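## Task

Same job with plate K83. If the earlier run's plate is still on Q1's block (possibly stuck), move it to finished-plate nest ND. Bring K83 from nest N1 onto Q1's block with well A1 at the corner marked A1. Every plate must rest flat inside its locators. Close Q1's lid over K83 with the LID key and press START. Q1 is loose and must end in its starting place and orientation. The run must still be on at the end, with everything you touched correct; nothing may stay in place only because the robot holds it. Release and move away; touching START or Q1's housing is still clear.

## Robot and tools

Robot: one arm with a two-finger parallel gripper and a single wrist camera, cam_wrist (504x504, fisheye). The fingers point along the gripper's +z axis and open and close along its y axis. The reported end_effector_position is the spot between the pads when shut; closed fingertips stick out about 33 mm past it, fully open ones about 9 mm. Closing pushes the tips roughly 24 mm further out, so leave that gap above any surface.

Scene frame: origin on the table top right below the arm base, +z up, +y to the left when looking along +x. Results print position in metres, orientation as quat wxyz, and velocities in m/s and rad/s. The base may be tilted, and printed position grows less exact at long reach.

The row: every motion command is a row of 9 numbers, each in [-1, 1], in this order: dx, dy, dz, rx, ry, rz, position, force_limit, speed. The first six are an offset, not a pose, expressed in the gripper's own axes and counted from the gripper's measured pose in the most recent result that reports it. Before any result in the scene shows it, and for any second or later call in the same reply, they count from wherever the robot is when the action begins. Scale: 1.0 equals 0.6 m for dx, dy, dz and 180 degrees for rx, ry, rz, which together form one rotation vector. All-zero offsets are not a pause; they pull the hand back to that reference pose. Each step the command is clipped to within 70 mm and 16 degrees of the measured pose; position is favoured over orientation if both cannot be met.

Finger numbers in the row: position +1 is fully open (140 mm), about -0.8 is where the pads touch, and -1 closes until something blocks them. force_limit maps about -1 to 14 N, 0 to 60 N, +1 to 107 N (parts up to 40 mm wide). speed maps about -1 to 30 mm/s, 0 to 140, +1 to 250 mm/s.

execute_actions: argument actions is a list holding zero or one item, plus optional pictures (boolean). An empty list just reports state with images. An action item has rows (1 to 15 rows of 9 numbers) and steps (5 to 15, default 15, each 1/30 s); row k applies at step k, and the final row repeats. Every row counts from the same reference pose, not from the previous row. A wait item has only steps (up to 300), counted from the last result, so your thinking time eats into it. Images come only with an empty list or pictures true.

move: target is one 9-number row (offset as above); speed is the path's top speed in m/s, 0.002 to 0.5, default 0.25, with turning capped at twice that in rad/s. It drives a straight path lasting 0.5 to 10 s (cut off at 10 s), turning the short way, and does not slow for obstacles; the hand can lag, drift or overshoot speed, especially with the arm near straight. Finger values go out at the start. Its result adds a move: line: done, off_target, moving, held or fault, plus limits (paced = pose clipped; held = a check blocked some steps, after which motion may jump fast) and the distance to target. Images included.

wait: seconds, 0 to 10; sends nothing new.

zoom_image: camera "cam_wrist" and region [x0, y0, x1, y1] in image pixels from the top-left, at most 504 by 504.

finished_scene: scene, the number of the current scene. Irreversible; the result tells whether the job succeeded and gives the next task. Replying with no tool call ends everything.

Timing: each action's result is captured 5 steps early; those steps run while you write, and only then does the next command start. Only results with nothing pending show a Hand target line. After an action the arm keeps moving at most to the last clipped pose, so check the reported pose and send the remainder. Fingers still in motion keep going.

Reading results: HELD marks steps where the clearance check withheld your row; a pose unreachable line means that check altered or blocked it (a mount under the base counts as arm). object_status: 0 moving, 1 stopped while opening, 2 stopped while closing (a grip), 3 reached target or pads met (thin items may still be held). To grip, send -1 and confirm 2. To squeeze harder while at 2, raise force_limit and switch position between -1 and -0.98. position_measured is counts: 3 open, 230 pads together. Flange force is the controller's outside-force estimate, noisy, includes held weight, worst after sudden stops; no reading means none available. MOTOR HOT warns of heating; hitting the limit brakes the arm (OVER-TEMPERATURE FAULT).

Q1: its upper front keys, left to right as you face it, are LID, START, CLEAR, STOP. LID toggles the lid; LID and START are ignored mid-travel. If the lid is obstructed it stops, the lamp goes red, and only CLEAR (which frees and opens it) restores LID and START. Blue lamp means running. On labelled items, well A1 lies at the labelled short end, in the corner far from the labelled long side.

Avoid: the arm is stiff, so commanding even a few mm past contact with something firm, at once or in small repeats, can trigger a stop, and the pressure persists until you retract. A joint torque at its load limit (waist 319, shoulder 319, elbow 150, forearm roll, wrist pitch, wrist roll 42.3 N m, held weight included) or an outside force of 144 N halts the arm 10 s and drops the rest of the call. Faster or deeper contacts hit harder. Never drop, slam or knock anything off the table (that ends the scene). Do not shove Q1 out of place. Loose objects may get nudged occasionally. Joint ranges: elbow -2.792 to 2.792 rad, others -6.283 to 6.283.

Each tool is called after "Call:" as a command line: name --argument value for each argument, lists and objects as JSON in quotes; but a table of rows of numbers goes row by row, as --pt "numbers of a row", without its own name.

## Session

Call:
execute_actions --actions '[]'

Scene clock: 0.00 s of 10800.00 s.
end_effector_position=(+0.4561, -0.1300, +0.2129) position_measured=3 object_status=3 end_effector_quat_wxyz=(-0.112, +0.987, +0.114, -0.020) end_effector_velocity=(-0.000, -0.000, -0.001) end_effector_angular_velocity=(-0.001, +0.001, -0.001)
Joint positions: [-0.486  0.051  2.028  0.172  1.23   0.807]
Joint velocities: [-0.     0.001  0.    -0.001 -0.001  0.002]
Flange force (N, the push that the arm receives, along the gripper's own x y z axes): no reading
Hand target: +0.456, -0.130, +0.213; -0.112, +0.987, +0.114, -0.020

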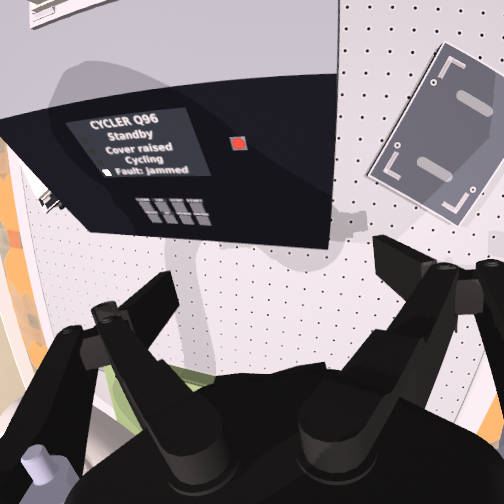

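Call:
move --target '[-0.009, -0.150, -0.649, -0.0725, 0.0045, 0, 1, 0, 0]' --speed 0.35

Scene clock: 1.80 s of 10800.00 s.
end_effector_position=(+0.4561, -0.1301, +0.6126) position_measured=3 object_status=3 end_effector_quat_wxyz=(+0.001, +0.993, +0.114, -0.000) end_effector_velocity=(+0.000, +0.000, +0.000) end_effector_angular_velocity=(-0.001, -0.000, +0.001)
Joint positions: [-0.368 -0.103  1.422 -0.004  1.827  0.996]
Joint velocities: [ 0.001  0.    -0.001 -0.    -0.    -0.   ]
Flange force (N, the push that the arm receives, along the gripper's own x y z axes): [-4.3 -1.1 3.9]
Hand target: +0.456, -0.130, +0.613; +0.001, +0.993, +0.114, -0.000
Off the commanded pose: 0.000 m, 0 deg.
Kept back: nothing.
move: done

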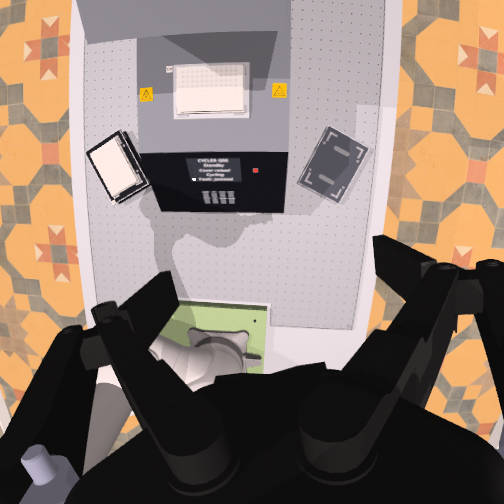

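Call:
zoom_image --camera "cam_wrist" --region '[70, 0, 380, 230]'

Region (70, 0, 380, 230) of cam_wrist's 504x504 image, scaled by 1.626, with more detail than that image has; it fills the top 374 rows of this view, and the rest is white.

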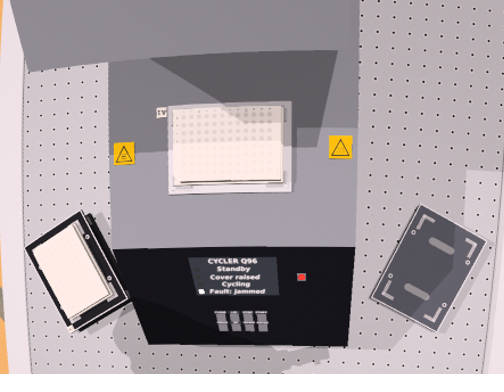

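Call:
move --target '[0.0527, -0.241, 0.646, -0.0111, 0.1387, 0.0498, -1, 0, 0]' --speed 0.35

Call:
zoom_image --camera "cam_wrist" --region '[210, 190, 370, 300]'

Scene clock: 5.40 s of 10800.00 s.
end_effector_position=(+0.4546, +0.0180, +0.2251) position_measured=233 object_status=3 end_effector_quat_wxyz=(-0.007, +0.976, +0.035, +0.217) end_effector_velocity=(-0.001, +0.000, -0.001) end_effector_angular_velocity=(+0.001, +0.000, +0.001)
Joint positions: [-0.104 -0.298  2.343  0.098  0.673  1.355]
Joint velocities: [ 0.    -0.     0.001  0.001 -0.001 -0.001]
Flange force (N, the push that the arm receives, along the gripper's own x y z axes): [-3.6 1.0 -1.9]
Hand target: +0.455, +0.018, +0.225; -0.007, +0.976, +0.035, +0.217
Off the commanded pose: 0.001 m, 0 deg.
Kept back: nothing.
move: done

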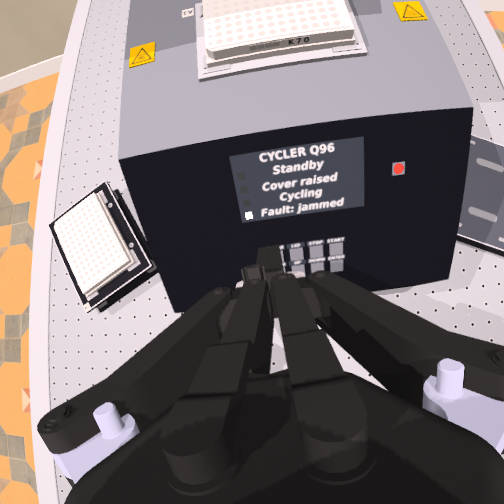

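Region (210, 190, 370, 300) of cam_wrist's 504x504 image, scaled by 3.150, with more detail than that image has; it fills the top 346 rows of this view, and the rest is white.

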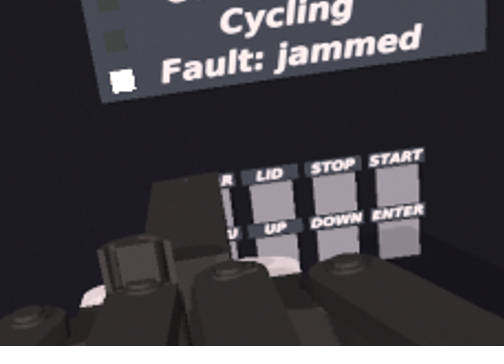

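Call:
move --target '[-0.0395, 0.006, 0.075, 0, 0, 0, -1, 0, 0]' --speed 0.08

Call:
zoom_image --camera "cam_wrist" --region '[210, 190, 370, 300]'

Scene clock: 8.37 s of 10800.00 s.
end_effector_position=(+0.4525, +0.0143, +0.1743) position_measured=233 object_status=3 end_effector_quat_wxyz=(-0.007, +0.976, +0.035, +0.217) end_effector_velocity=(+0.000, +0.001, +0.000) end_effector_angular_velocity=(+0.002, -0.001, -0.000)
Joint positions: [-0.117 -0.243  2.412  0.128  0.55   1.311]
Joint velocities: [ 0.001 -0.    -0.     0.002 -0.     0.   ]
Flange force (N, the push that the arm receives, along the gripper's own x y z axes): [-3.1 -0.8 -0.5]
Hand target: +0.452, +0.014, +0.174; -0.007, +0.976, +0.035, +0.217
Off the commanded pose: 0.000 m, 0 deg.
Kept back: nothing.
move: done

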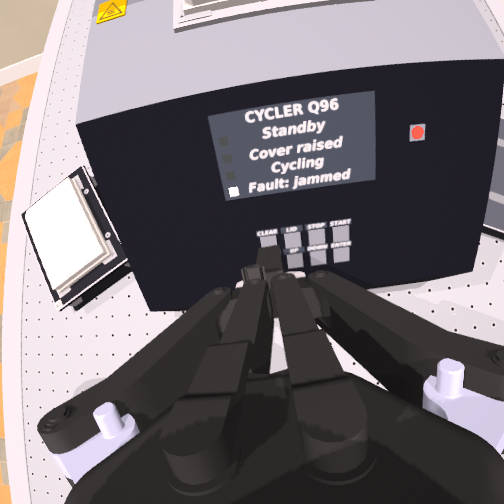

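Region (210, 190, 370, 300) of cam_wrist's 504x504 image, scaled by 3.150, with more detail than that image has; it fills the top 346 rows of this view, and the rest is white.

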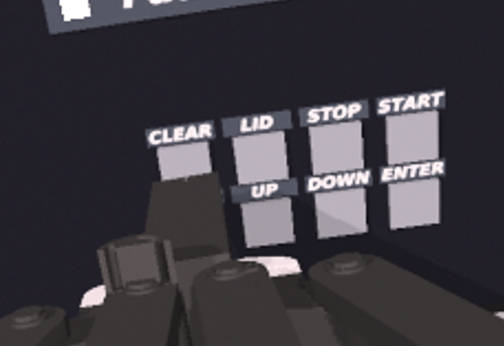

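Call:
move --target '[0, 0, 0.016, 0, 0, 0, -1, 0, 0]' --speed 0.02

Call:
move --target '[0.0005, 0, 0.002, 0, 0, 0, -1, 0, 0]' --speed 0.004

Scene clock: 9.30 s of 10800.00 s.
end_effector_position=(+0.4565, +0.0146, +0.1656) position_measured=233 object_status=3 end_effector_quat_wxyz=(-0.007, +0.976, +0.035, +0.217) end_effector_velocity=(+0.000, +0.001, -0.000) end_effector_angular_velocity=(-0.000, -0.000, +0.002)
Joint positions: [-0.114 -0.223  2.417  0.132  0.524  1.308]
Joint velocities: [ 0.001  0.001  0.     0.001 -0.001 -0.002]
Flange force (N, the push that the arm receives, along the gripper's own x y z axes): [-4.7 -0.5 -3.4]
Hand target: +0.457, +0.015, +0.166; -0.007, +0.976, +0.035, +0.217
Off the commanded pose: 0.000 m, 0 deg.
Kept back: nothing.
move: done

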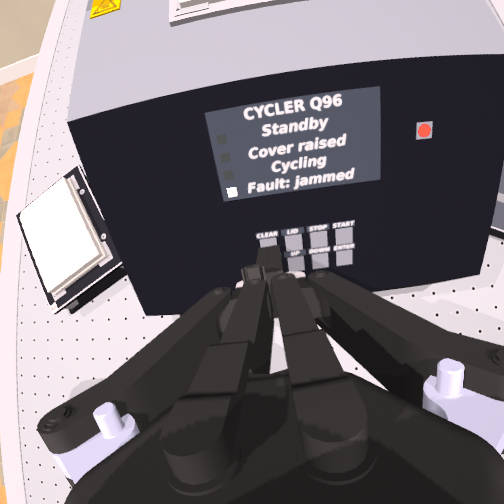

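Scene clock: 10.00 s of 10800.00 s.
end_effector_position=(+0.4573, +0.0147, +0.1646) position_measured=233 object_status=3 end_effector_quat_wxyz=(-0.007, +0.976, +0.035, +0.217) end_effector_velocity=(+0.000, +0.000, +0.000) end_effector_angular_velocity=(+0.001, +0.000, -0.000)
Joint positions: [-0.114 -0.22   2.417  0.132  0.521  1.308]
Joint velocities: [-0.    -0.    -0.001  0.001  0.001 -0.   ]
Flange force (N, the push that the arm receives, along the gripper's own x y z axes): [-3.9 1.6 -0.4]
Hand target: +0.457, +0.015, +0.165; -0.007, +0.976, +0.035, +0.217
Off the commanded pose: 0.000 m, 0 deg.
Kept back: nothing.
move: done

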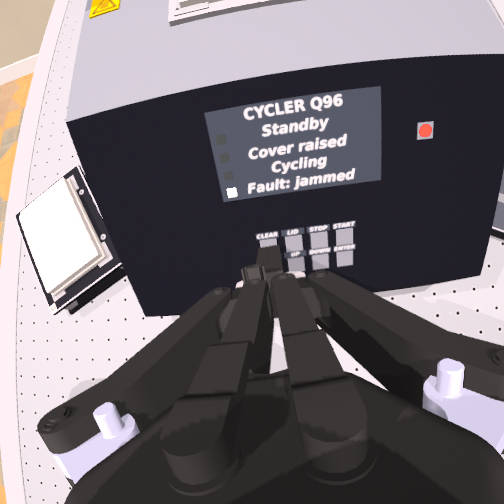

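Call:
move --target '[0.0005, 0, 0.002, 0, 0, 0, -1, 0, 0]' --speed 0.004

Scene clock: 10.93 s of 10800.00 s.
end_effector_position=(+0.4581, +0.0147, +0.1637) position_measured=233 object_status=3 end_effector_quat_wxyz=(-0.007, +0.976, +0.035, +0.217) end_effector_velocity=(+0.001, -0.000, +0.001) end_effector_angular_velocity=(+0.000, -0.004, -0.002)
Joint positions: [-0.114 -0.217  2.417  0.133  0.518  1.307]
Joint velocities: [-0.001 -0.001 -0.001  0.    -0.002  0.001]
Flange force (N, the push that the arm receives, along the gripper's own x y z axes): [-5.1 2.0 -7.1]
Hand target: +0.458, +0.015, +0.164; -0.007, +0.976, +0.035, +0.217
Off the commanded pose: 0.000 m, 0 deg.
Kept back: nothing.
move: done

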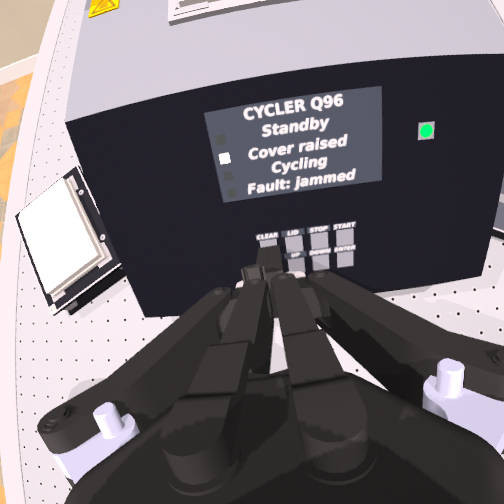

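Call:
move --target '[0.0917, 0, -0.22, -0.1089, -0.1089, 0.4914, 0.4, 0, 0]' --speed 0.4

Scene clock: 13.87 s of 10800.00 s.
end_effector_position=(+0.4520, +0.0141, +0.3066) position_measured=78 object_status=3 end_effector_quat_wxyz=(+0.000, +0.732, -0.682, +0.001) end_effector_velocity=(-0.000, +0.001, -0.000) end_effector_angular_velocity=(-0.000, +0.001, +0.002)
Joint positions: [-0.066 -0.129  2.    -0.003  1.276  3.029]
Joint velocities: [ 0.001  0.     0.001 -0.     0.    -0.001]
Flange force (N, the push that the arm receives, along the gripper's own x y z axes): [0.4 5.7 2.2]
Hand target: +0.452, +0.014, +0.307; +0.000, +0.732, -0.682, +0.001
Off the commanded pose: 0.000 m, 0 deg.
Kept back: nothing.
move: done

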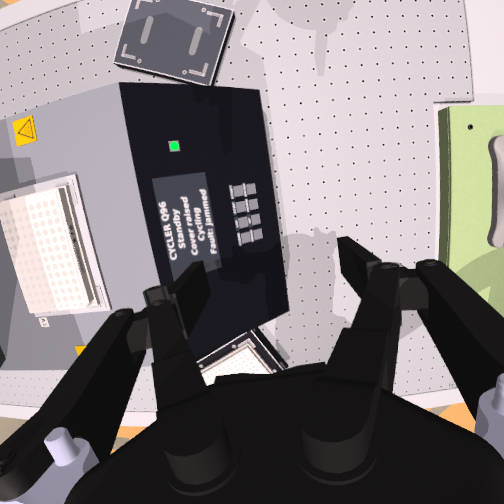

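Call:
move --target '[0.0487, -0.392, 0.05, 0, 0, 0, 0.4, 0, 0]' --speed 0.3

Call:
zoom_image --camera "cam_wrist" --region '[140, 130, 400, 390]'

Scene clock: 25.20 s of 10800.00 s.
end_effector_position=(+0.6821, +0.0015, +0.2745) position_measured=78 object_status=3 end_effector_quat_wxyz=(+0.006, +0.732, -0.682, -0.005) end_effector_velocity=(+0.000, +0.001, +0.001) end_effector_angular_velocity=(+0.000, -0.001, +0.001)
Joint positions: [-0.07   0.263  1.64  -0.003  1.259  3.025]
Joint velocities: [ 0.001 -0.001 -0.     0.    -0.     0.   ]
Flange force (N, the push that the arm receives, along the gripper's own x y z axes): [-0.2 8.3 -0.1]
Hand target: +0.682, +0.001, +0.275; +0.006, +0.732, -0.682, -0.005
Off the commanded pose: 0.007 m, 1 deg.
FORCE FAULT: contact force on the arm reached its limit, and the arm stopped for 10 seconds. The contact can be on any part of the arm, not only on its tool. The arm's remaining commands of this call were not run. The arm holds still and accepts commands again. Move the arm away from the contact; if what it grips holds it there, let go first. Pushing or pulling that hard again can fault the arm again.
Kept back: nothing.
move: fault

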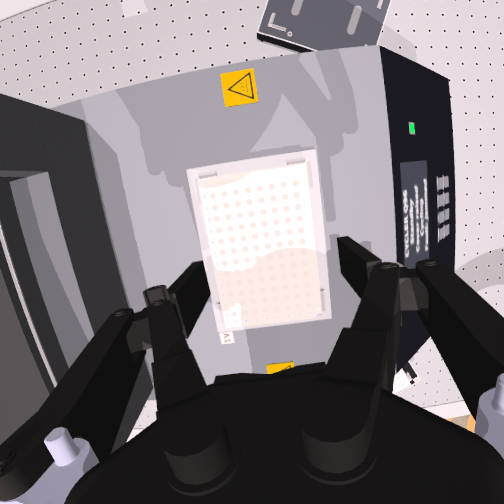

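Region (140, 130, 400, 390) of cam_wrist's 504x504 image, scaled by 1.938, with more detail than that image has.

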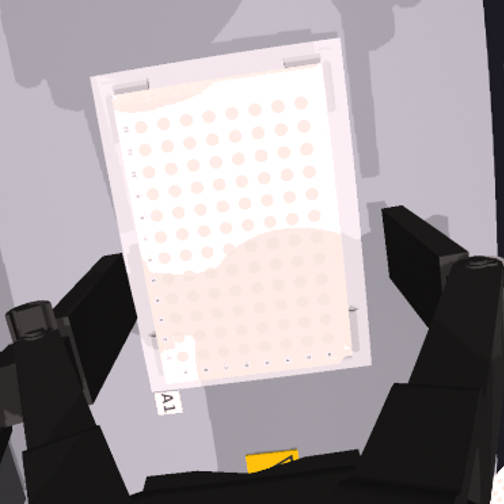

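Call:
move --target '[0.0053, -0.0103, 0.035, 0.005, -0.0003, 0.01, 0.4, 0, 0]' --speed 0.04

Call:
zoom_image --camera "cam_wrist" --region '[140, 130, 400, 390]'

Scene clock: 26.47 s of 10800.00 s.
end_effector_position=(+0.6882, -0.0012, +0.2534) position_measured=78 object_status=3 end_effector_quat_wxyz=(-0.000, +0.721, -0.693, -0.000) end_effector_velocity=(+0.001, -0.000, -0.000) end_effector_angular_velocity=(-0.000, -0.002, +0.001)
Joint positions: [-0.075  0.276  1.663  0.     1.208  3.051]
Joint velocities: [-0.     0.001 -0.001 -0.    -0.002 -0.001]
Flange force (N, the push that the arm receives, along the gripper's own x y z axes): [-0.5 6.9 0.3]
Hand target: +0.688, -0.001, +0.253; -0.000, +0.721, -0.693, -0.000
Off the commanded pose: 0.000 m, 0 deg.
Kept back: nothing.
move: done

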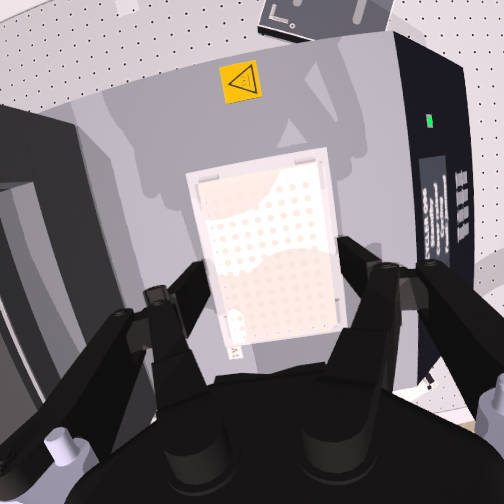

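Region (140, 130, 400, 390) of cam_wrist's 504x504 image, scaled by 1.938, with more detail than that image has.

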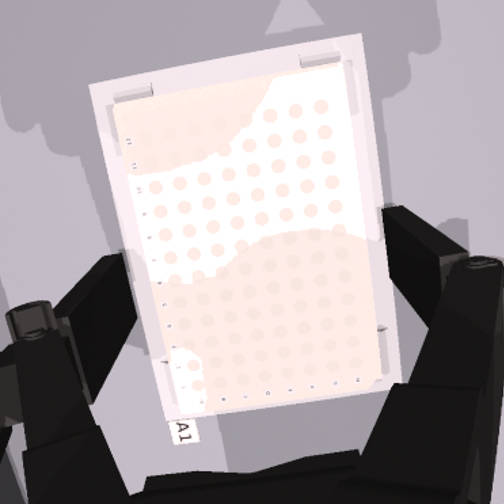

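Call:
move --target '[0.005, 0.0008, 0.0125, 0, 0, 0, 0.4, 0, 0]' --speed 0.02

Call:
move --target '[0, 0, 0, 0, 0, 0, -1, 0.2, -0.6]' --speed 0.03

Call:
move --target '[0, 0, -0.025, 0, 0, 0, -1, 0.2, -0.6]' --speed 0.015

Call:
zoom_image --camera "cam_wrist" --region '[140, 130, 400, 390]'

Scene clock: 27.40 s of 10800.00 s.
end_effector_position=(+0.6878, -0.0042, +0.2459) position_measured=78 object_status=3 end_effector_quat_wxyz=(-0.000, +0.721, -0.693, -0.000) end_effector_velocity=(-0.000, +0.001, -0.000) end_effector_angular_velocity=(+0.002, +0.001, -0.001)
Joint positions: [-0.079  0.28   1.673  0.     1.195  3.046]
Joint velocities: [0.    0.001 0.    0.002 0.    0.   ]
Flange force (N, the push that the arm receives, along the gripper's own x y z axes): [0.6 9.9 -0.3]
Hand target: +0.688, -0.004, +0.246; -0.000, +0.721, -0.693, -0.000
Off the commanded pose: 0.000 m, 0 deg.
Kept back: nothing.
move: done

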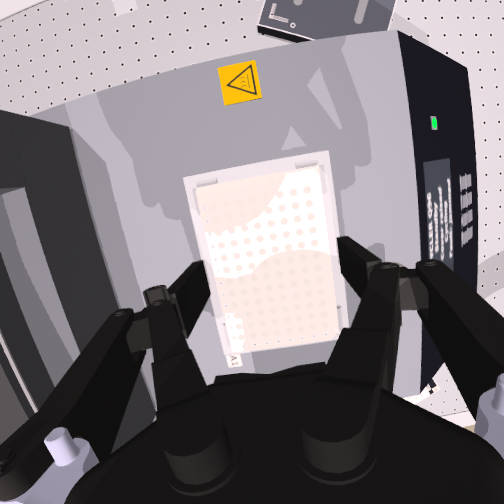

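Scene clock: 27.93 s of 10800.00 s.
end_effector_position=(+0.6878, -0.0042, +0.2459) position_measured=108 object_status=2 end_effector_quat_wxyz=(-0.000, +0.721, -0.693, -0.000) end_effector_velocity=(-0.001, +0.000, +0.000) end_effector_angular_velocity=(-0.000, +0.000, -0.001)
Joint positions: [-0.079  0.28   1.673  0.     1.195  3.046]
Joint velocities: [ 0.    -0.001  0.    -0.     0.001  0.001]
Flange force (N, the push that the arm receives, along the gripper's own x y z axes): [0.1 17.2 -39.7]
Hand target: +0.688, -0.004, +0.246; -0.000, +0.721, -0.693, -0.000
Off the commanded pose: 0.000 m, 0 deg.
Kept back: nothing.
move: done

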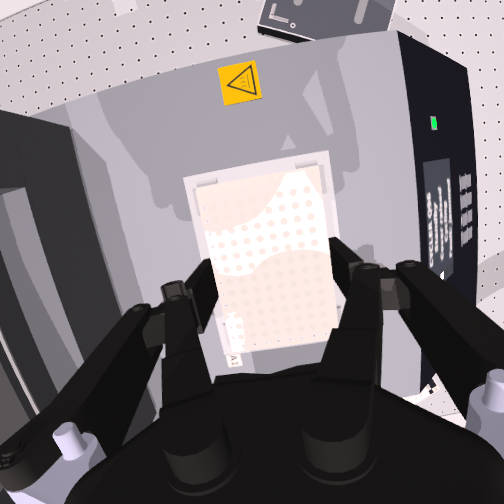

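Scene clock: 29.17 s of 10800.00 s.
end_effector_position=(+0.6878, -0.0043, +0.2609) position_measured=109 object_status=2 end_effector_quat_wxyz=(-0.000, +0.721, -0.693, -0.000) end_effector_velocity=(-0.000, +0.000, +0.000) end_effector_angular_velocity=(+0.001, -0.001, -0.002)
Joint positions: [-0.079  0.271  1.655  0.     1.221  3.046]
Joint velocities: [-0.    -0.001  0.     0.001 -0.     0.001]
Flange force (N, the push that the arm receives, along the gripper's own x y z axes): [-0.4 7.8 0.5]
Hand target: +0.688, -0.004, +0.261; -0.000, +0.721, -0.693, -0.000
Off the commanded pose: 0.000 m, 0 deg.
Kept back: nothing.
move: done

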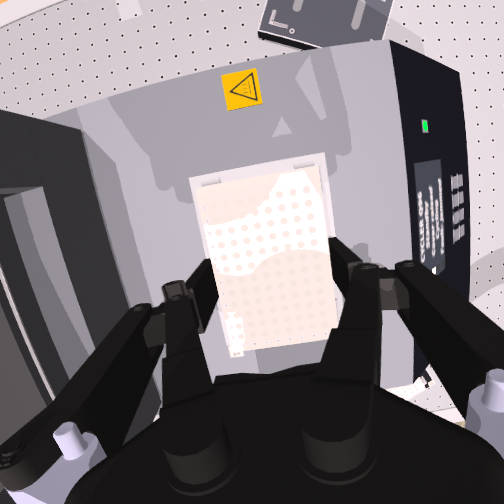

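Region (140, 130, 400, 390) of cam_wrist's 504x504 image, scaled by 1.938, with more detail than that image has.

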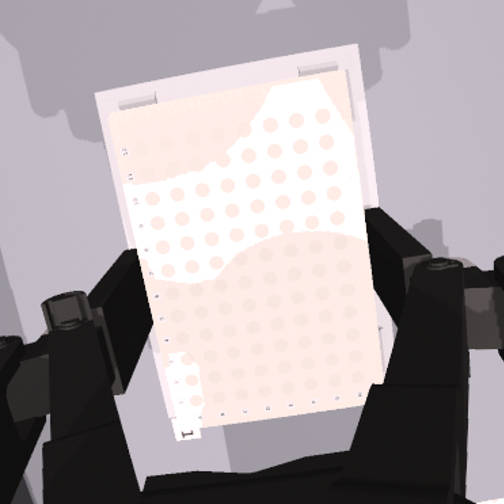

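Call:
move --target '[0.465, 0.214, -0.02, 0, 0, -0.359, -1, 0.2, -0.6]' --speed 0.3

Call:
move --target '[0, 0, 0.28, 0, 0, 0, -1, 0.2, -0.6]' --speed 0.2

Call:
zoom_image --camera "cam_wrist" --region '[140, 130, 400, 390]'

Scene clock: 31.93 s of 10800.00 s.
end_effector_position=(+0.5698, -0.2880, +0.2722) position_measured=109 object_status=2 end_effector_quat_wxyz=(-0.001, +0.980, -0.201, -0.000) end_effector_velocity=(+0.000, -0.000, -0.000) end_effector_angular_velocity=(+0.000, -0.001, +0.001)
Joint positions: [-0.543  0.189  1.737 -0.002  1.222  1.456]
Joint velocities: [-0.001 -0.     0.     0.001 -0.001 -0.002]
Flange force (N, the push that the arm receives, along the gripper's own x y z axes): [-8.3 1.6 0.6]
Hand target: +0.570, -0.288, +0.272; -0.001, +0.980, -0.201, -0.000
Off the commanded pose: 0.001 m, 0 deg.
Kept back: nothing.
move: done

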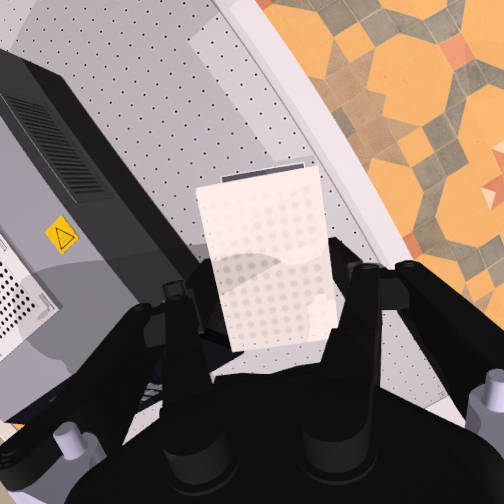

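Scene clock: 33.10 s of 10800.00 s.
end_effector_position=(+0.5699, -0.2876, +0.1042) position_measured=109 object_status=2 end_effector_quat_wxyz=(-0.001, +0.980, -0.200, -0.000) end_effector_velocity=(+0.000, +0.000, -0.000) end_effector_angular_velocity=(+0.000, -0.000, +0.000)
Joint positions: [-0.543  0.323  1.904 -0.003  0.92   1.456]
Joint velocities: [ 0.  0. -0.  0. -0. -0.]
Flange force (N, the push that the arm receives, along the gripper's own x y z axes): [-10.6 0.8 -3.8]
Hand target: +0.570, -0.288, +0.104; -0.001, +0.980, -0.200, -0.000
Off the commanded pose: 0.000 m, 0 deg.
Kept back: nothing.
move: done

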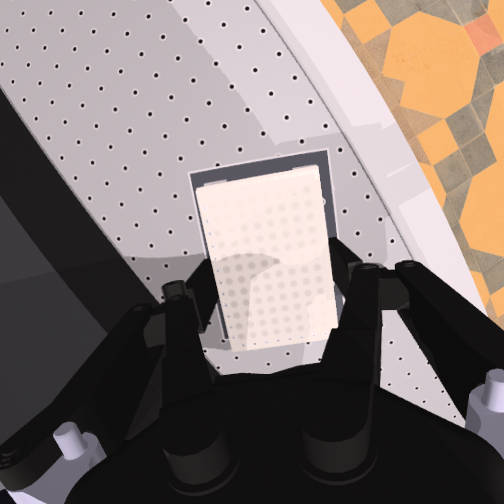

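Region (140, 130, 400, 390) of cam_wrist's 504x504 image, scaled by 1.938, with more detail than that image has.

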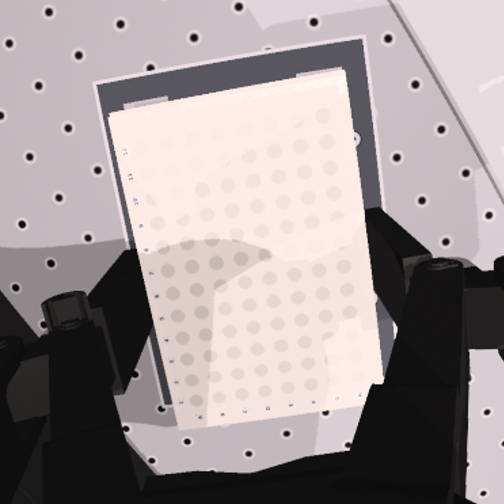

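Call:
move --target '[-0.005, 0.001, 0.04, 0, 0, 0.004, -1, 0.2, -0.6]' --speed 0.05

Call:
zoom_image --camera "cam_wrist" --region '[140, 130, 400, 390]'

Scene clock: 34.10 s of 10800.00 s.
end_effector_position=(+0.5670, -0.2869, +0.0802) position_measured=109 object_status=2 end_effector_quat_wxyz=(-0.001, +0.978, -0.206, -0.000) end_effector_velocity=(-0.000, -0.001, +0.000) end_effector_angular_velocity=(-0.001, +0.001, +0.000)
Joint positions: [-0.544  0.345  1.927 -0.003  0.875  1.467]
Joint velocities: [-0.001  0.    -0.001 -0.002  0.001  0.   ]
Flange force (N, the push that the arm receives, along the gripper's own x y z axes): [-9.4 0.7 -3.3]
Hand target: +0.567, -0.287, +0.080; -0.001, +0.978, -0.206, -0.000
Off the commanded pose: 0.000 m, 0 deg.
Kept back: nothing.
move: done

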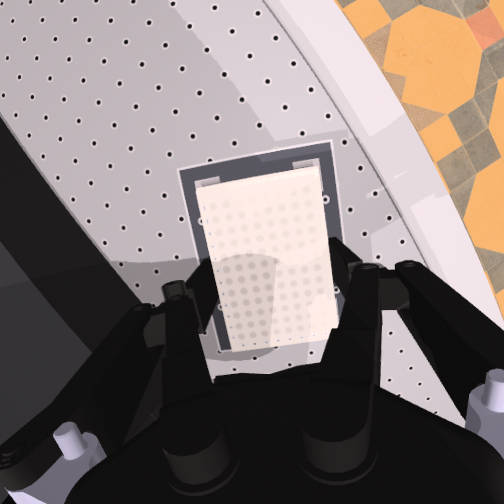

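Region (140, 130, 400, 390) of cam_wrist's 504x504 image, scaled by 1.938, with more detail than that image has.

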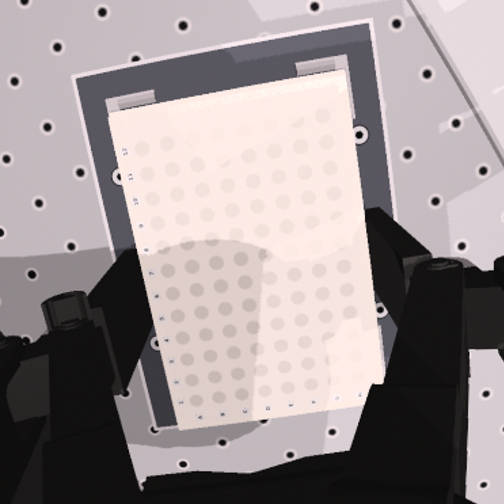

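Call:
move --target '[0, 0, 0.014, 0, 0, 0, -1, 0.2, -0.6]' --speed 0.02

Call:
zoom_image --camera "cam_wrist" --region '[140, 130, 400, 390]'

Scene clock: 35.03 s of 10800.00 s.
end_effector_position=(+0.5670, -0.2869, +0.0719) position_measured=109 object_status=2 end_effector_quat_wxyz=(-0.001, +0.978, -0.206, -0.000) end_effector_velocity=(+0.001, -0.001, +0.000) end_effector_angular_velocity=(-0.001, -0.002, -0.001)
Joint positions: [-0.544  0.354  1.933 -0.003  0.86   1.467]
Joint velocities: [-0.001  0.    -0.001  0.    -0.002  0.001]
Flange force (N, the push that the arm receives, along the gripper's own x y z axes): [-6.3 1.9 -2.6]
Hand target: +0.567, -0.287, +0.072; -0.001, +0.978, -0.206, -0.000
Off the commanded pose: 0.000 m, 0 deg.
Kept back: nothing.
move: done

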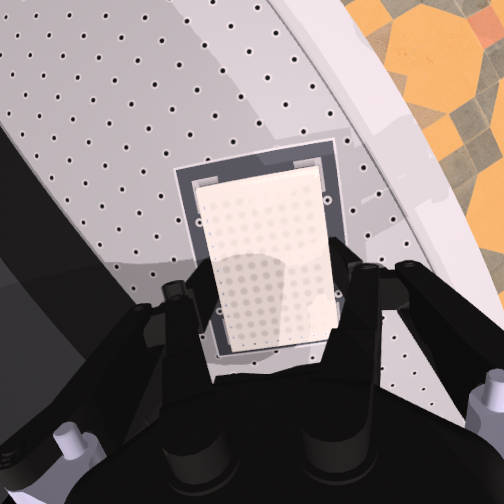

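Region (140, 130, 400, 390) of cam_wrist's 504x504 image, scaled by 1.938, with more detail than that image has.

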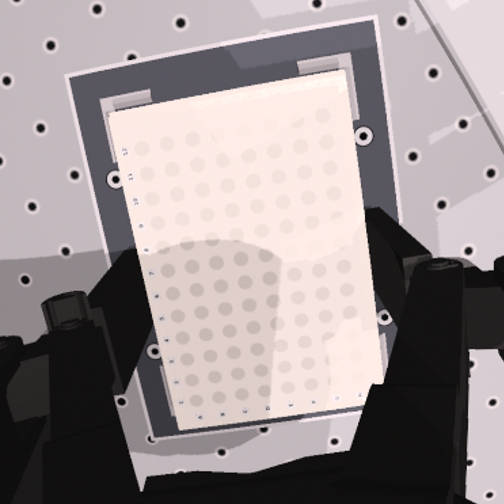

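Call:
execute_actions --actions '[{"rows": [[0,0,0.0005,0,0,0,-1,0.2,-0.6],[0,0,0.001,0,0,0,-1,0.2,-0.6],[0,0,0.0015,0,0,0,-1,0.2,-0.6],[0,0,0.002,0,0,0,-1,0.2,-0.6],[0,0,0.0025,0,0,0,-1,0.2,-0.6],[0,0,0.003,0,0,0,-1,0.2,-0.6]], "steps": 14}]'

Call:
execute_actions --actions '[{"rows": [[0,0,0.0005,0,0,0,-1,0.2,-0.6],[0,0,0.001,0,0,0,-1,0.2,-0.6],[0,0,0.0015,0,0,0,-1,0.2,-0.6],[0,0,0.002,0,0,0,-1,0.2,-0.6]], "steps": 13}]'

Scene clock: 35.60 s of 10800.00 s.
end_effector_position=(+0.5670, -0.2869, +0.0701) position_measured=109 object_status=2 end_effector_quat_wxyz=(-0.001, +0.978, -0.206, -0.000) end_effector_velocity=(+0.000, -0.000, -0.000) end_effector_angular_velocity=(-0.001, -0.000, -0.001)
Joint positions: [-0.544  0.356  1.934 -0.003  0.857  1.467]
Joint velocities: [-0.     0.    -0.    -0.001 -0.001  0.001]
Flange force (N, the push that the arm receives, along the gripper's own x y z axes): [-8.4 -0.8 -3.6]
Steps of this call (steps 1 to 8: nothing new was sent; steps 9 to 17: the first 9 steps of this action). Readings (end_effector_position | what the end effector reports):
9: (+0.5670, -0.2869, +0.0718) | position_measured=109 object_status=2
10: (+0.5670, -0.2869, +0.0716) | position_measured=109 object_status=2
12: (+0.5670, -0.2869, +0.0710) | position_measured=109 object_status=2
16: (+0.5670, -0.2869, +0.0701) | position_measured=109 object_status=2
17: the state above

Scene clock: 36.03 s of 10800.00 s.
end_effector_position=(+0.5670, -0.2869, +0.0689) position_measured=109 object_status=2 end_effector_quat_wxyz=(-0.001, +0.978, -0.206, -0.000) end_effector_velocity=(-0.000, +0.000, -0.000) end_effector_angular_velocity=(-0.000, -0.000, +0.000)
Joint positions: [-0.544  0.358  1.935 -0.003  0.855  1.467]
Joint velocities: [ 0.    -0.     0.001  0.    -0.001 -0.   ]
Flange force (N, the push that the arm receives, along the gripper's own x y z axes): [-6.5 0.7 -2.4]
Off your previous action's commanded pose: 0.000 m, 0 deg at its last step (step 5 of this call).
Steps of this call (steps 1 to 5: the last 5 steps of your previous action; steps 6 to 13: the first 8 steps of this action, its rows measured from where the robot was after step 5). Readings (end_effector_position | what the end effector reports):
5: (+0.5670, -0.2869, +0.0701) | position_measured=109 object_status=2
6: (+0.5670, -0.2869, +0.0700) | position_measured=109 object_status=2
7: (+0.5670, -0.2869, +0.0698) | position_measured=109 object_status=2
9: (+0.5670, -0.2869, +0.0692) | position_measured=109 object_status=2
13: the state above

Call:
execute_actions --actions '[{"rows": [[0,0,0.0005,0,0,0,-1,0.2,-0.6],[0,0,0.001,0,0,0,-1,0.2,-0.6],[0,0,0.0015,0,0,0,-1,0.2,-0.6],[0,0,0.002,0,0,0,-1,0.2,-0.6],[0,0,0.0025,0,0,0,-1,0.2,-0.6]], "steps": 13}]'

Scene clock: 36.47 s of 10800.00 s.
end_effector_position=(+0.5670, -0.2869, +0.0674) position_measured=109 object_status=2 end_effector_quat_wxyz=(-0.001, +0.978, -0.206, -0.000) end_effector_velocity=(+0.001, +0.000, -0.000) end_effector_angular_velocity=(-0.000, -0.000, -0.001)
Joint positions: [-0.544  0.359  1.936 -0.003  0.852  1.467]
Joint velocities: [ 0.001  0.001 -0.001 -0.    -0.     0.002]
Flange force (N, the push that the arm receives, along the gripper's own x y z axes): [-7.7 1.5 -1.8]
Off your previous action's commanded pose: 0.000 m, 0 deg at its last step (step 5 of this call).
Steps of this call (steps 1 to 5: the last 5 steps of your previous action; steps 6 to 13: the first 8 steps of this action). Readings (end_effector_position | what the end effector reports):
6: (+0.5670, -0.2869, +0.0688) | position_measured=109 object_status=2
7: (+0.5670, -0.2869, +0.0686) | position_measured=109 object_status=2
9: (+0.5670, -0.2869, +0.0681) | position_measured=109 object_status=2
13: the state above

Call:
execute_actions --actions '[{"rows": [[0,0,0.0005,0,0,0,-1,0.2,-0.6],[0,0,0.001,0,0,0,-1,0.2,-0.6],[0,0,0.0015,0,0,0,-1,0.2,-0.6],[0,0,0.002,0,0,0,-1,0.2,-0.6],[0,0,0.0025,0,0,0,-1,0.2,-0.6]], "steps": 13}]'

Scene clock: 36.90 s of 10800.00 s.
end_effector_position=(+0.5670, -0.2869, +0.0659) position_measured=109 object_status=2 end_effector_quat_wxyz=(-0.001, +0.978, -0.206, -0.000) end_effector_velocity=(+0.001, -0.001, +0.000) end_effector_angular_velocity=(-0.002, -0.001, +0.001)
Joint positions: [-0.544  0.361  1.937 -0.003  0.849  1.467]
Joint velocities: [ 0.     0.    -0.001 -0.002 -0.002  0.   ]
Flange force (N, the push that the arm receives, along the gripper's own x y z axes): [-7.3 1.0 -3.8]
Off your previous action's commanded pose: 0.000 m, 0 deg at its last step (step 5 of this call).
Steps of this call (steps 1 to 5: the last 5 steps of your previous action; steps 6 to 13: the first 8 steps of this action). Readings (end_effector_position | what the end effector reports):
6: (+0.5670, -0.2869, +0.0673) | position_measured=109 object_status=2
7: (+0.5670, -0.2869, +0.0671) | position_measured=109 object_status=2
9: (+0.5670, -0.2868, +0.0666) | position_measured=109 object_status=2
13: the state above

Call:
execute_actions --actions '[{"rows": [[0,0,0.0005,0,0,0,-1,0.2,-0.6],[0,0,0.001,0,0,0,-1,0.2,-0.6],[0,0,0.0015,0,0,0,-1,0.2,-0.6],[0,0,0.002,0,0,0,-1,0.2,-0.6]], "steps": 13}]'

Scene clock: 37.33 s of 10800.00 s.
end_effector_position=(+0.5671, -0.2869, +0.0647) position_measured=109 object_status=2 end_effector_quat_wxyz=(-0.001, +0.978, -0.206, -0.000) end_effector_velocity=(-0.000, +0.001, -0.000) end_effector_angular_velocity=(+0.001, +0.000, +0.001)
Joint positions: [-0.544  0.362  1.938 -0.003  0.847  1.467]
Joint velocities: [ 0.    -0.     0.001  0.001  0.    -0.001]
Flange force (N, the push that the arm receives, along the gripper's own x y z axes): [-2.6 -0.7 -6.0]
Off your previous action's commanded pose: 0.000 m, 0 deg at its last step (step 5 of this call).
Steps of this call (steps 1 to 5: the last 5 steps of your previous action; steps 6 to 13: the first 8 steps of this action). Readings (end_effector_position | what the end effector reports):
6: (+0.5670, -0.2869, +0.0658) | position_measured=109 object_status=2
7: (+0.5670, -0.2869, +0.0657) | position_measured=109 object_status=2
9: (+0.5670, -0.2869, +0.0651) | position_measured=109 object_status=2
13: the state above

Call:
execute_actions --actions '[{"rows": [[0.0003,0,0.0005,0,0,0,-1,0.2,-0.6],[0.0006,0,0.001,0,0,0,-1,0.2,-0.6],[0.0008,0,0.0015,0,0,0,-1,0.2,-0.6]], "steps": 13}]' --pictures true

Call:
zoom_image --camera "cam_wrist" --region '[140, 130, 400, 390]'

Scene clock: 37.77 s of 10800.00 s.
end_effector_position=(+0.5674, -0.2871, +0.0638) position_measured=109 object_status=2 end_effector_quat_wxyz=(-0.001, +0.978, -0.207, -0.000) end_effector_velocity=(+0.000, -0.001, -0.000) end_effector_angular_velocity=(-0.001, -0.001, +0.001)
Joint positions: [-0.544  0.364  1.937 -0.003  0.846  1.467]
Joint velocities: [-0.     0.     0.    -0.001 -0.002 -0.001]
Flange force (N, the push that the arm receives, along the gripper's own x y z axes): [-15.0 -2.2 -42.0]
Off your previous action's commanded pose: 0.000 m, 0 deg at its last step (step 5 of this call).
Steps of this call (steps 1 to 5: the last 5 steps of your previous action; steps 6 to 13: the first 8 steps of this action). Readings (end_effector_position | what the end effector reports):
6: (+0.5670, -0.2869, +0.0647) | position_measured=109 object_status=2
7: (+0.5670, -0.2869, +0.0644) | position_measured=109 object_status=2
9: (+0.5672, -0.2870, +0.0640) | position_measured=109 object_status=2
13: the state above

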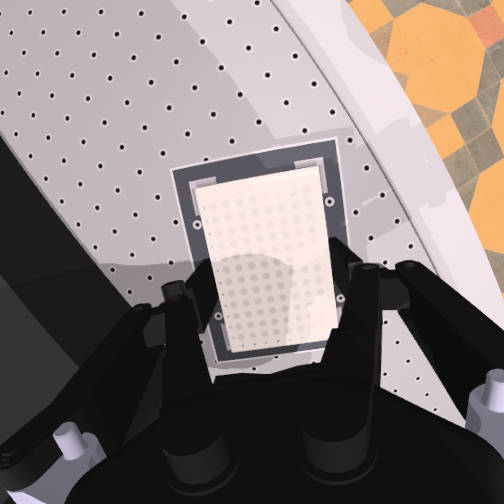

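Region (140, 130, 400, 390) of cam_wrist's 504x504 image, scaled by 1.938, with more detail than that image has.

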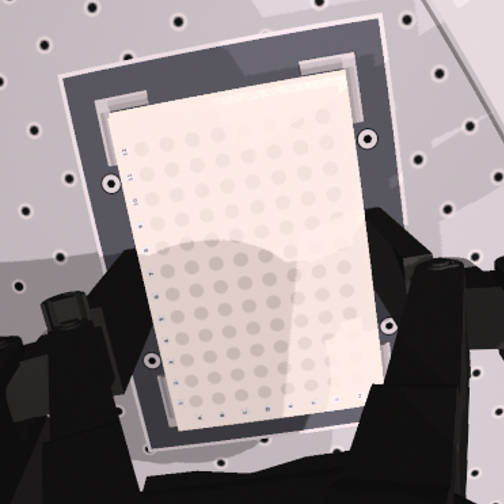

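Call:
move --target '[0, 0, -0.001, 0, 0, 0, 0.4, 0.2, -0.6]' --speed 0.01

Call:
move --target '[0, 0, -0.38, 0, 0, 0, 0.4, 0.2, -0.6]' --speed 0.3

Scene clock: 38.70 s of 10800.00 s.
end_effector_position=(+0.5674, -0.2871, +0.0644) position_measured=78 object_status=3 end_effector_quat_wxyz=(-0.001, +0.978, -0.207, -0.000) end_effector_velocity=(+0.000, +0.000, -0.000) end_effector_angular_velocity=(-0.001, -0.001, +0.001)
Joint positions: [-0.544  0.363  1.937 -0.003  0.847  1.467]
Joint velocities: [ 0.001  0.     0.    -0.    -0.001 -0.   ]
Flange force (N, the push that the arm receives, along the gripper's own x y z axes): [-8.2 0.5 -3.5]
Hand target: +0.567, -0.287, +0.064; -0.001, +0.978, -0.207, -0.000
Off your previous action's commanded pose: 0.000 m, 0 deg at its last step (step 5 of this call).
Off the commanded pose: 0.000 m, 0 deg.
Kept back: nothing.
move: done

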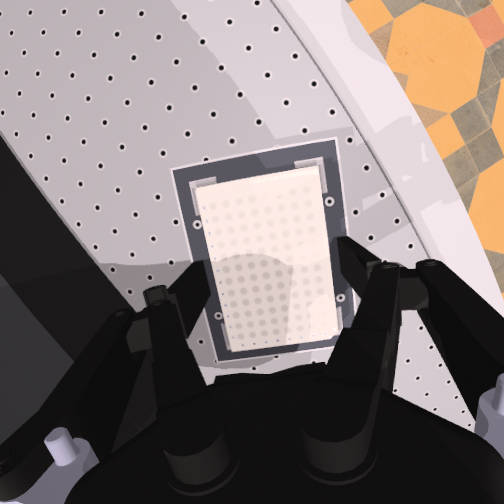

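Scene clock: 39.83 s of 10800.00 s.
end_effector_position=(+0.5672, -0.2877, +0.2925) position_measured=78 object_status=3 end_effector_quat_wxyz=(-0.001, +0.978, -0.207, -0.000) end_effector_velocity=(+0.000, -0.000, +0.001) end_effector_angular_velocity=(-0.002, -0.000, +0.002)
Joint positions: [-0.544  0.174  1.716 -0.002  1.257  1.467]
Joint velocities: [ 0.001 -0.    -0.001 -0.001  0.001 -0.001]
Flange force (N, the push that the arm receives, along the gripper's own x y z axes): [-5.0 0.6 -1.7]
Hand target: +0.567, -0.288, +0.293; -0.001, +0.978, -0.207, -0.000
Off the commanded pose: 0.000 m, 0 deg.
Kept back: nothing.
move: done

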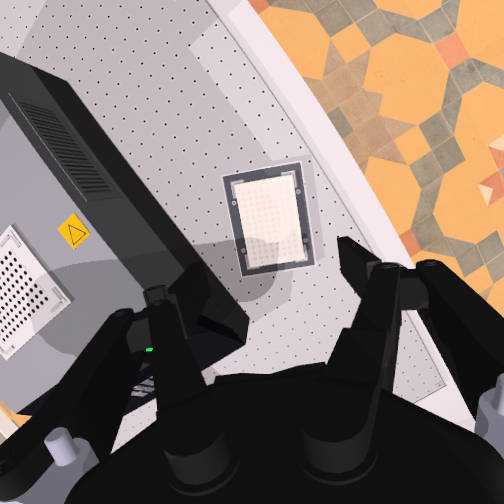

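Call:
move --target '[-0.414, -0.848, 0, 0, 0, -0.299, 0.4, 0.2, 0]' --speed 0.4

Call:
zoom_image --camera "cam_wrist" --region '[170, 120, 370, 320]'

Scene clock: 41.93 s of 10800.00 s.
end_effector_position=(+0.5471, +0.2785, +0.2937) position_measured=78 object_status=3 end_effector_quat_wxyz=(-0.000, +0.966, +0.258, +0.001) end_effector_velocity=(+0.001, +0.001, +0.001) end_effector_angular_velocity=(+0.002, -0.002, -0.001)
Joint positions: [0.39  0.139 1.756 0.002 1.251 1.46 ]
Joint velocities: [-0.    -0.    -0.001  0.001 -0.001  0.   ]
Flange force (N, the push that the arm receives, along the gripper's own x y z axes): [-9.0 2.3 -0.1]
Hand target: +0.547, +0.279, +0.294; -0.000, +0.966, +0.258, +0.001
Off the commanded pose: 0.001 m, 0 deg.
Kept back: nothing.
move: done

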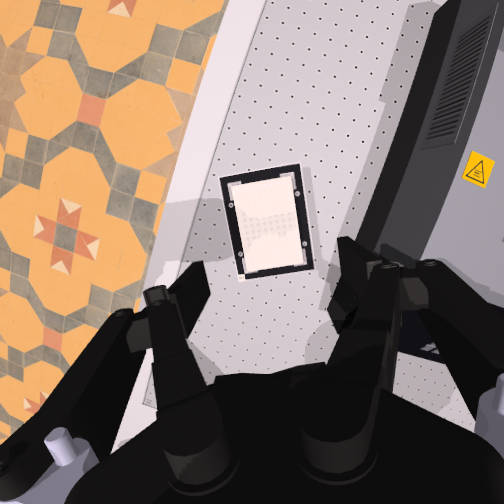

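Region (170, 120, 370, 320) of cam_wrist's 504x504 image, scaled by 2.520, with more detail than that image has.

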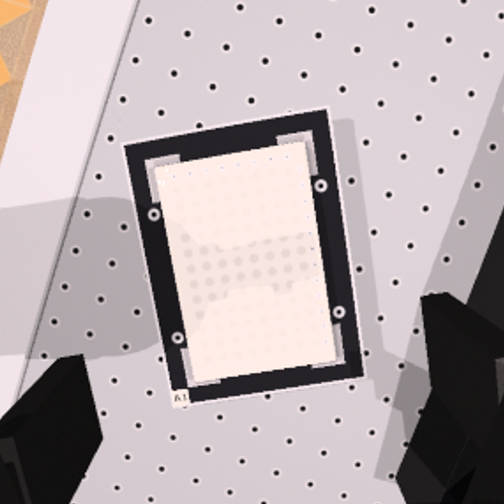

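Call:
move --target '[-0.006, -0.007, 0.325, 0, 0, 0, 0.4, 0.2, 0]' --speed 0.25

Call:
zoom_image --camera "cam_wrist" --region '[140, 130, 400, 390]'

Scene clock: 43.33 s of 10800.00 s.
end_effector_position=(+0.5421, +0.2808, +0.0987) position_measured=78 object_status=3 end_effector_quat_wxyz=(-0.000, +0.966, +0.258, +0.001) end_effector_velocity=(-0.000, -0.000, -0.001) end_effector_angular_velocity=(+0.001, +0.001, -0.001)
Joint positions: [0.397 0.291 1.963 0.003 0.892 1.466]
Joint velocities: [-0.001  0.     0.001  0.001 -0.001 -0.001]
Flange force (N, the push that the arm receives, along the gripper's own x y z axes): [-7.3 1.5 -2.8]
Hand target: +0.542, +0.281, +0.099; -0.000, +0.966, +0.259, +0.001
Off the commanded pose: 0.000 m, 0 deg.
Kept back: nothing.
move: done

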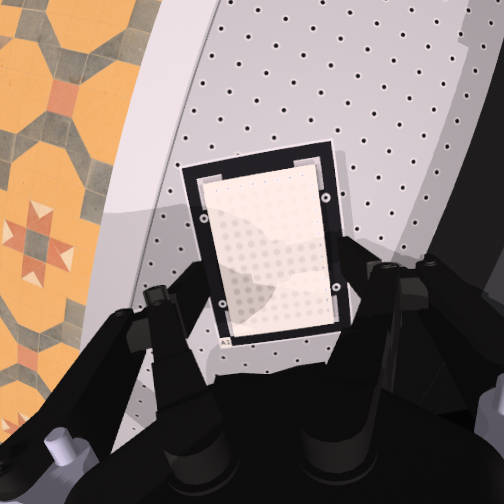

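Region (140, 130, 400, 390) of cam_wrist's 504x504 image, scaled by 1.938, with more detail than that image has.

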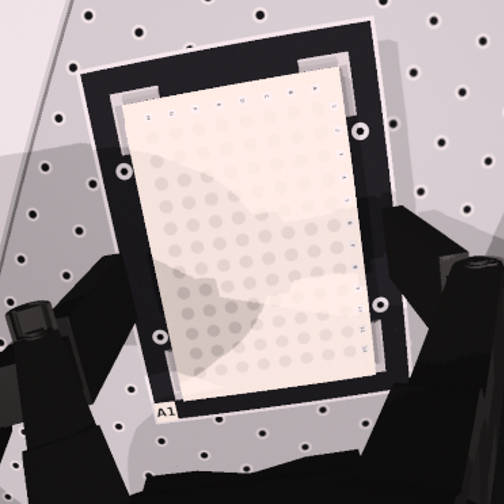

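Call:
move --target '[0.0042, 0.0007, 0.034, 0, 0, 0.003, 0.4, 0.2, 0]' --speed 0.04

Call:
zoom_image --camera "cam_wrist" --region '[140, 130, 400, 390]'

Scene clock: 44.33 s of 10800.00 s.
end_effector_position=(+0.5445, +0.2818, +0.0783) position_measured=78 object_status=3 end_effector_quat_wxyz=(-0.000, +0.967, +0.254, +0.001) end_effector_velocity=(+0.000, -0.000, +0.000) end_effector_angular_velocity=(+0.001, -0.001, -0.003)
Joint positions: [0.397 0.317 1.973 0.003 0.855 1.475]
Joint velocities: [-0.001 -0.001  0.     0.001 -0.001  0.002]
Flange force (N, the push that the arm receives, along the gripper's own x y z axes): [-5.1 2.4 -2.0]
Hand target: +0.544, +0.282, +0.078; -0.000, +0.967, +0.254, +0.001
Off the commanded pose: 0.000 m, 0 deg.
Kept back: nothing.
move: done

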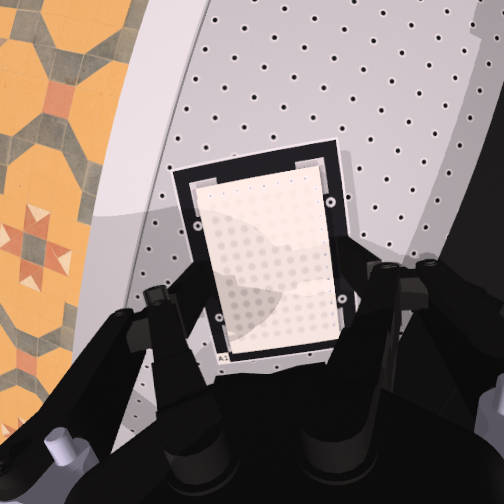

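Region (140, 130, 400, 390) of cam_wrist's 504x504 image, scaled by 1.938, with more detail than that image has.

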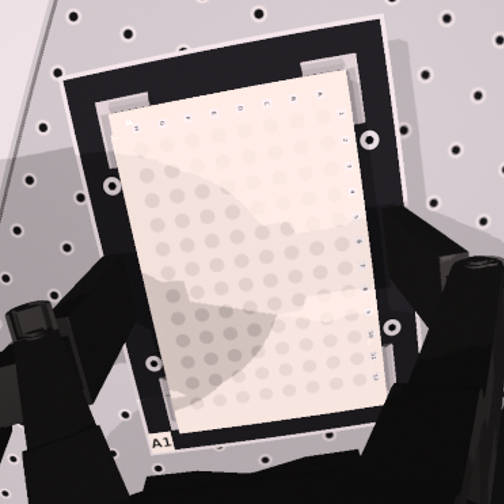

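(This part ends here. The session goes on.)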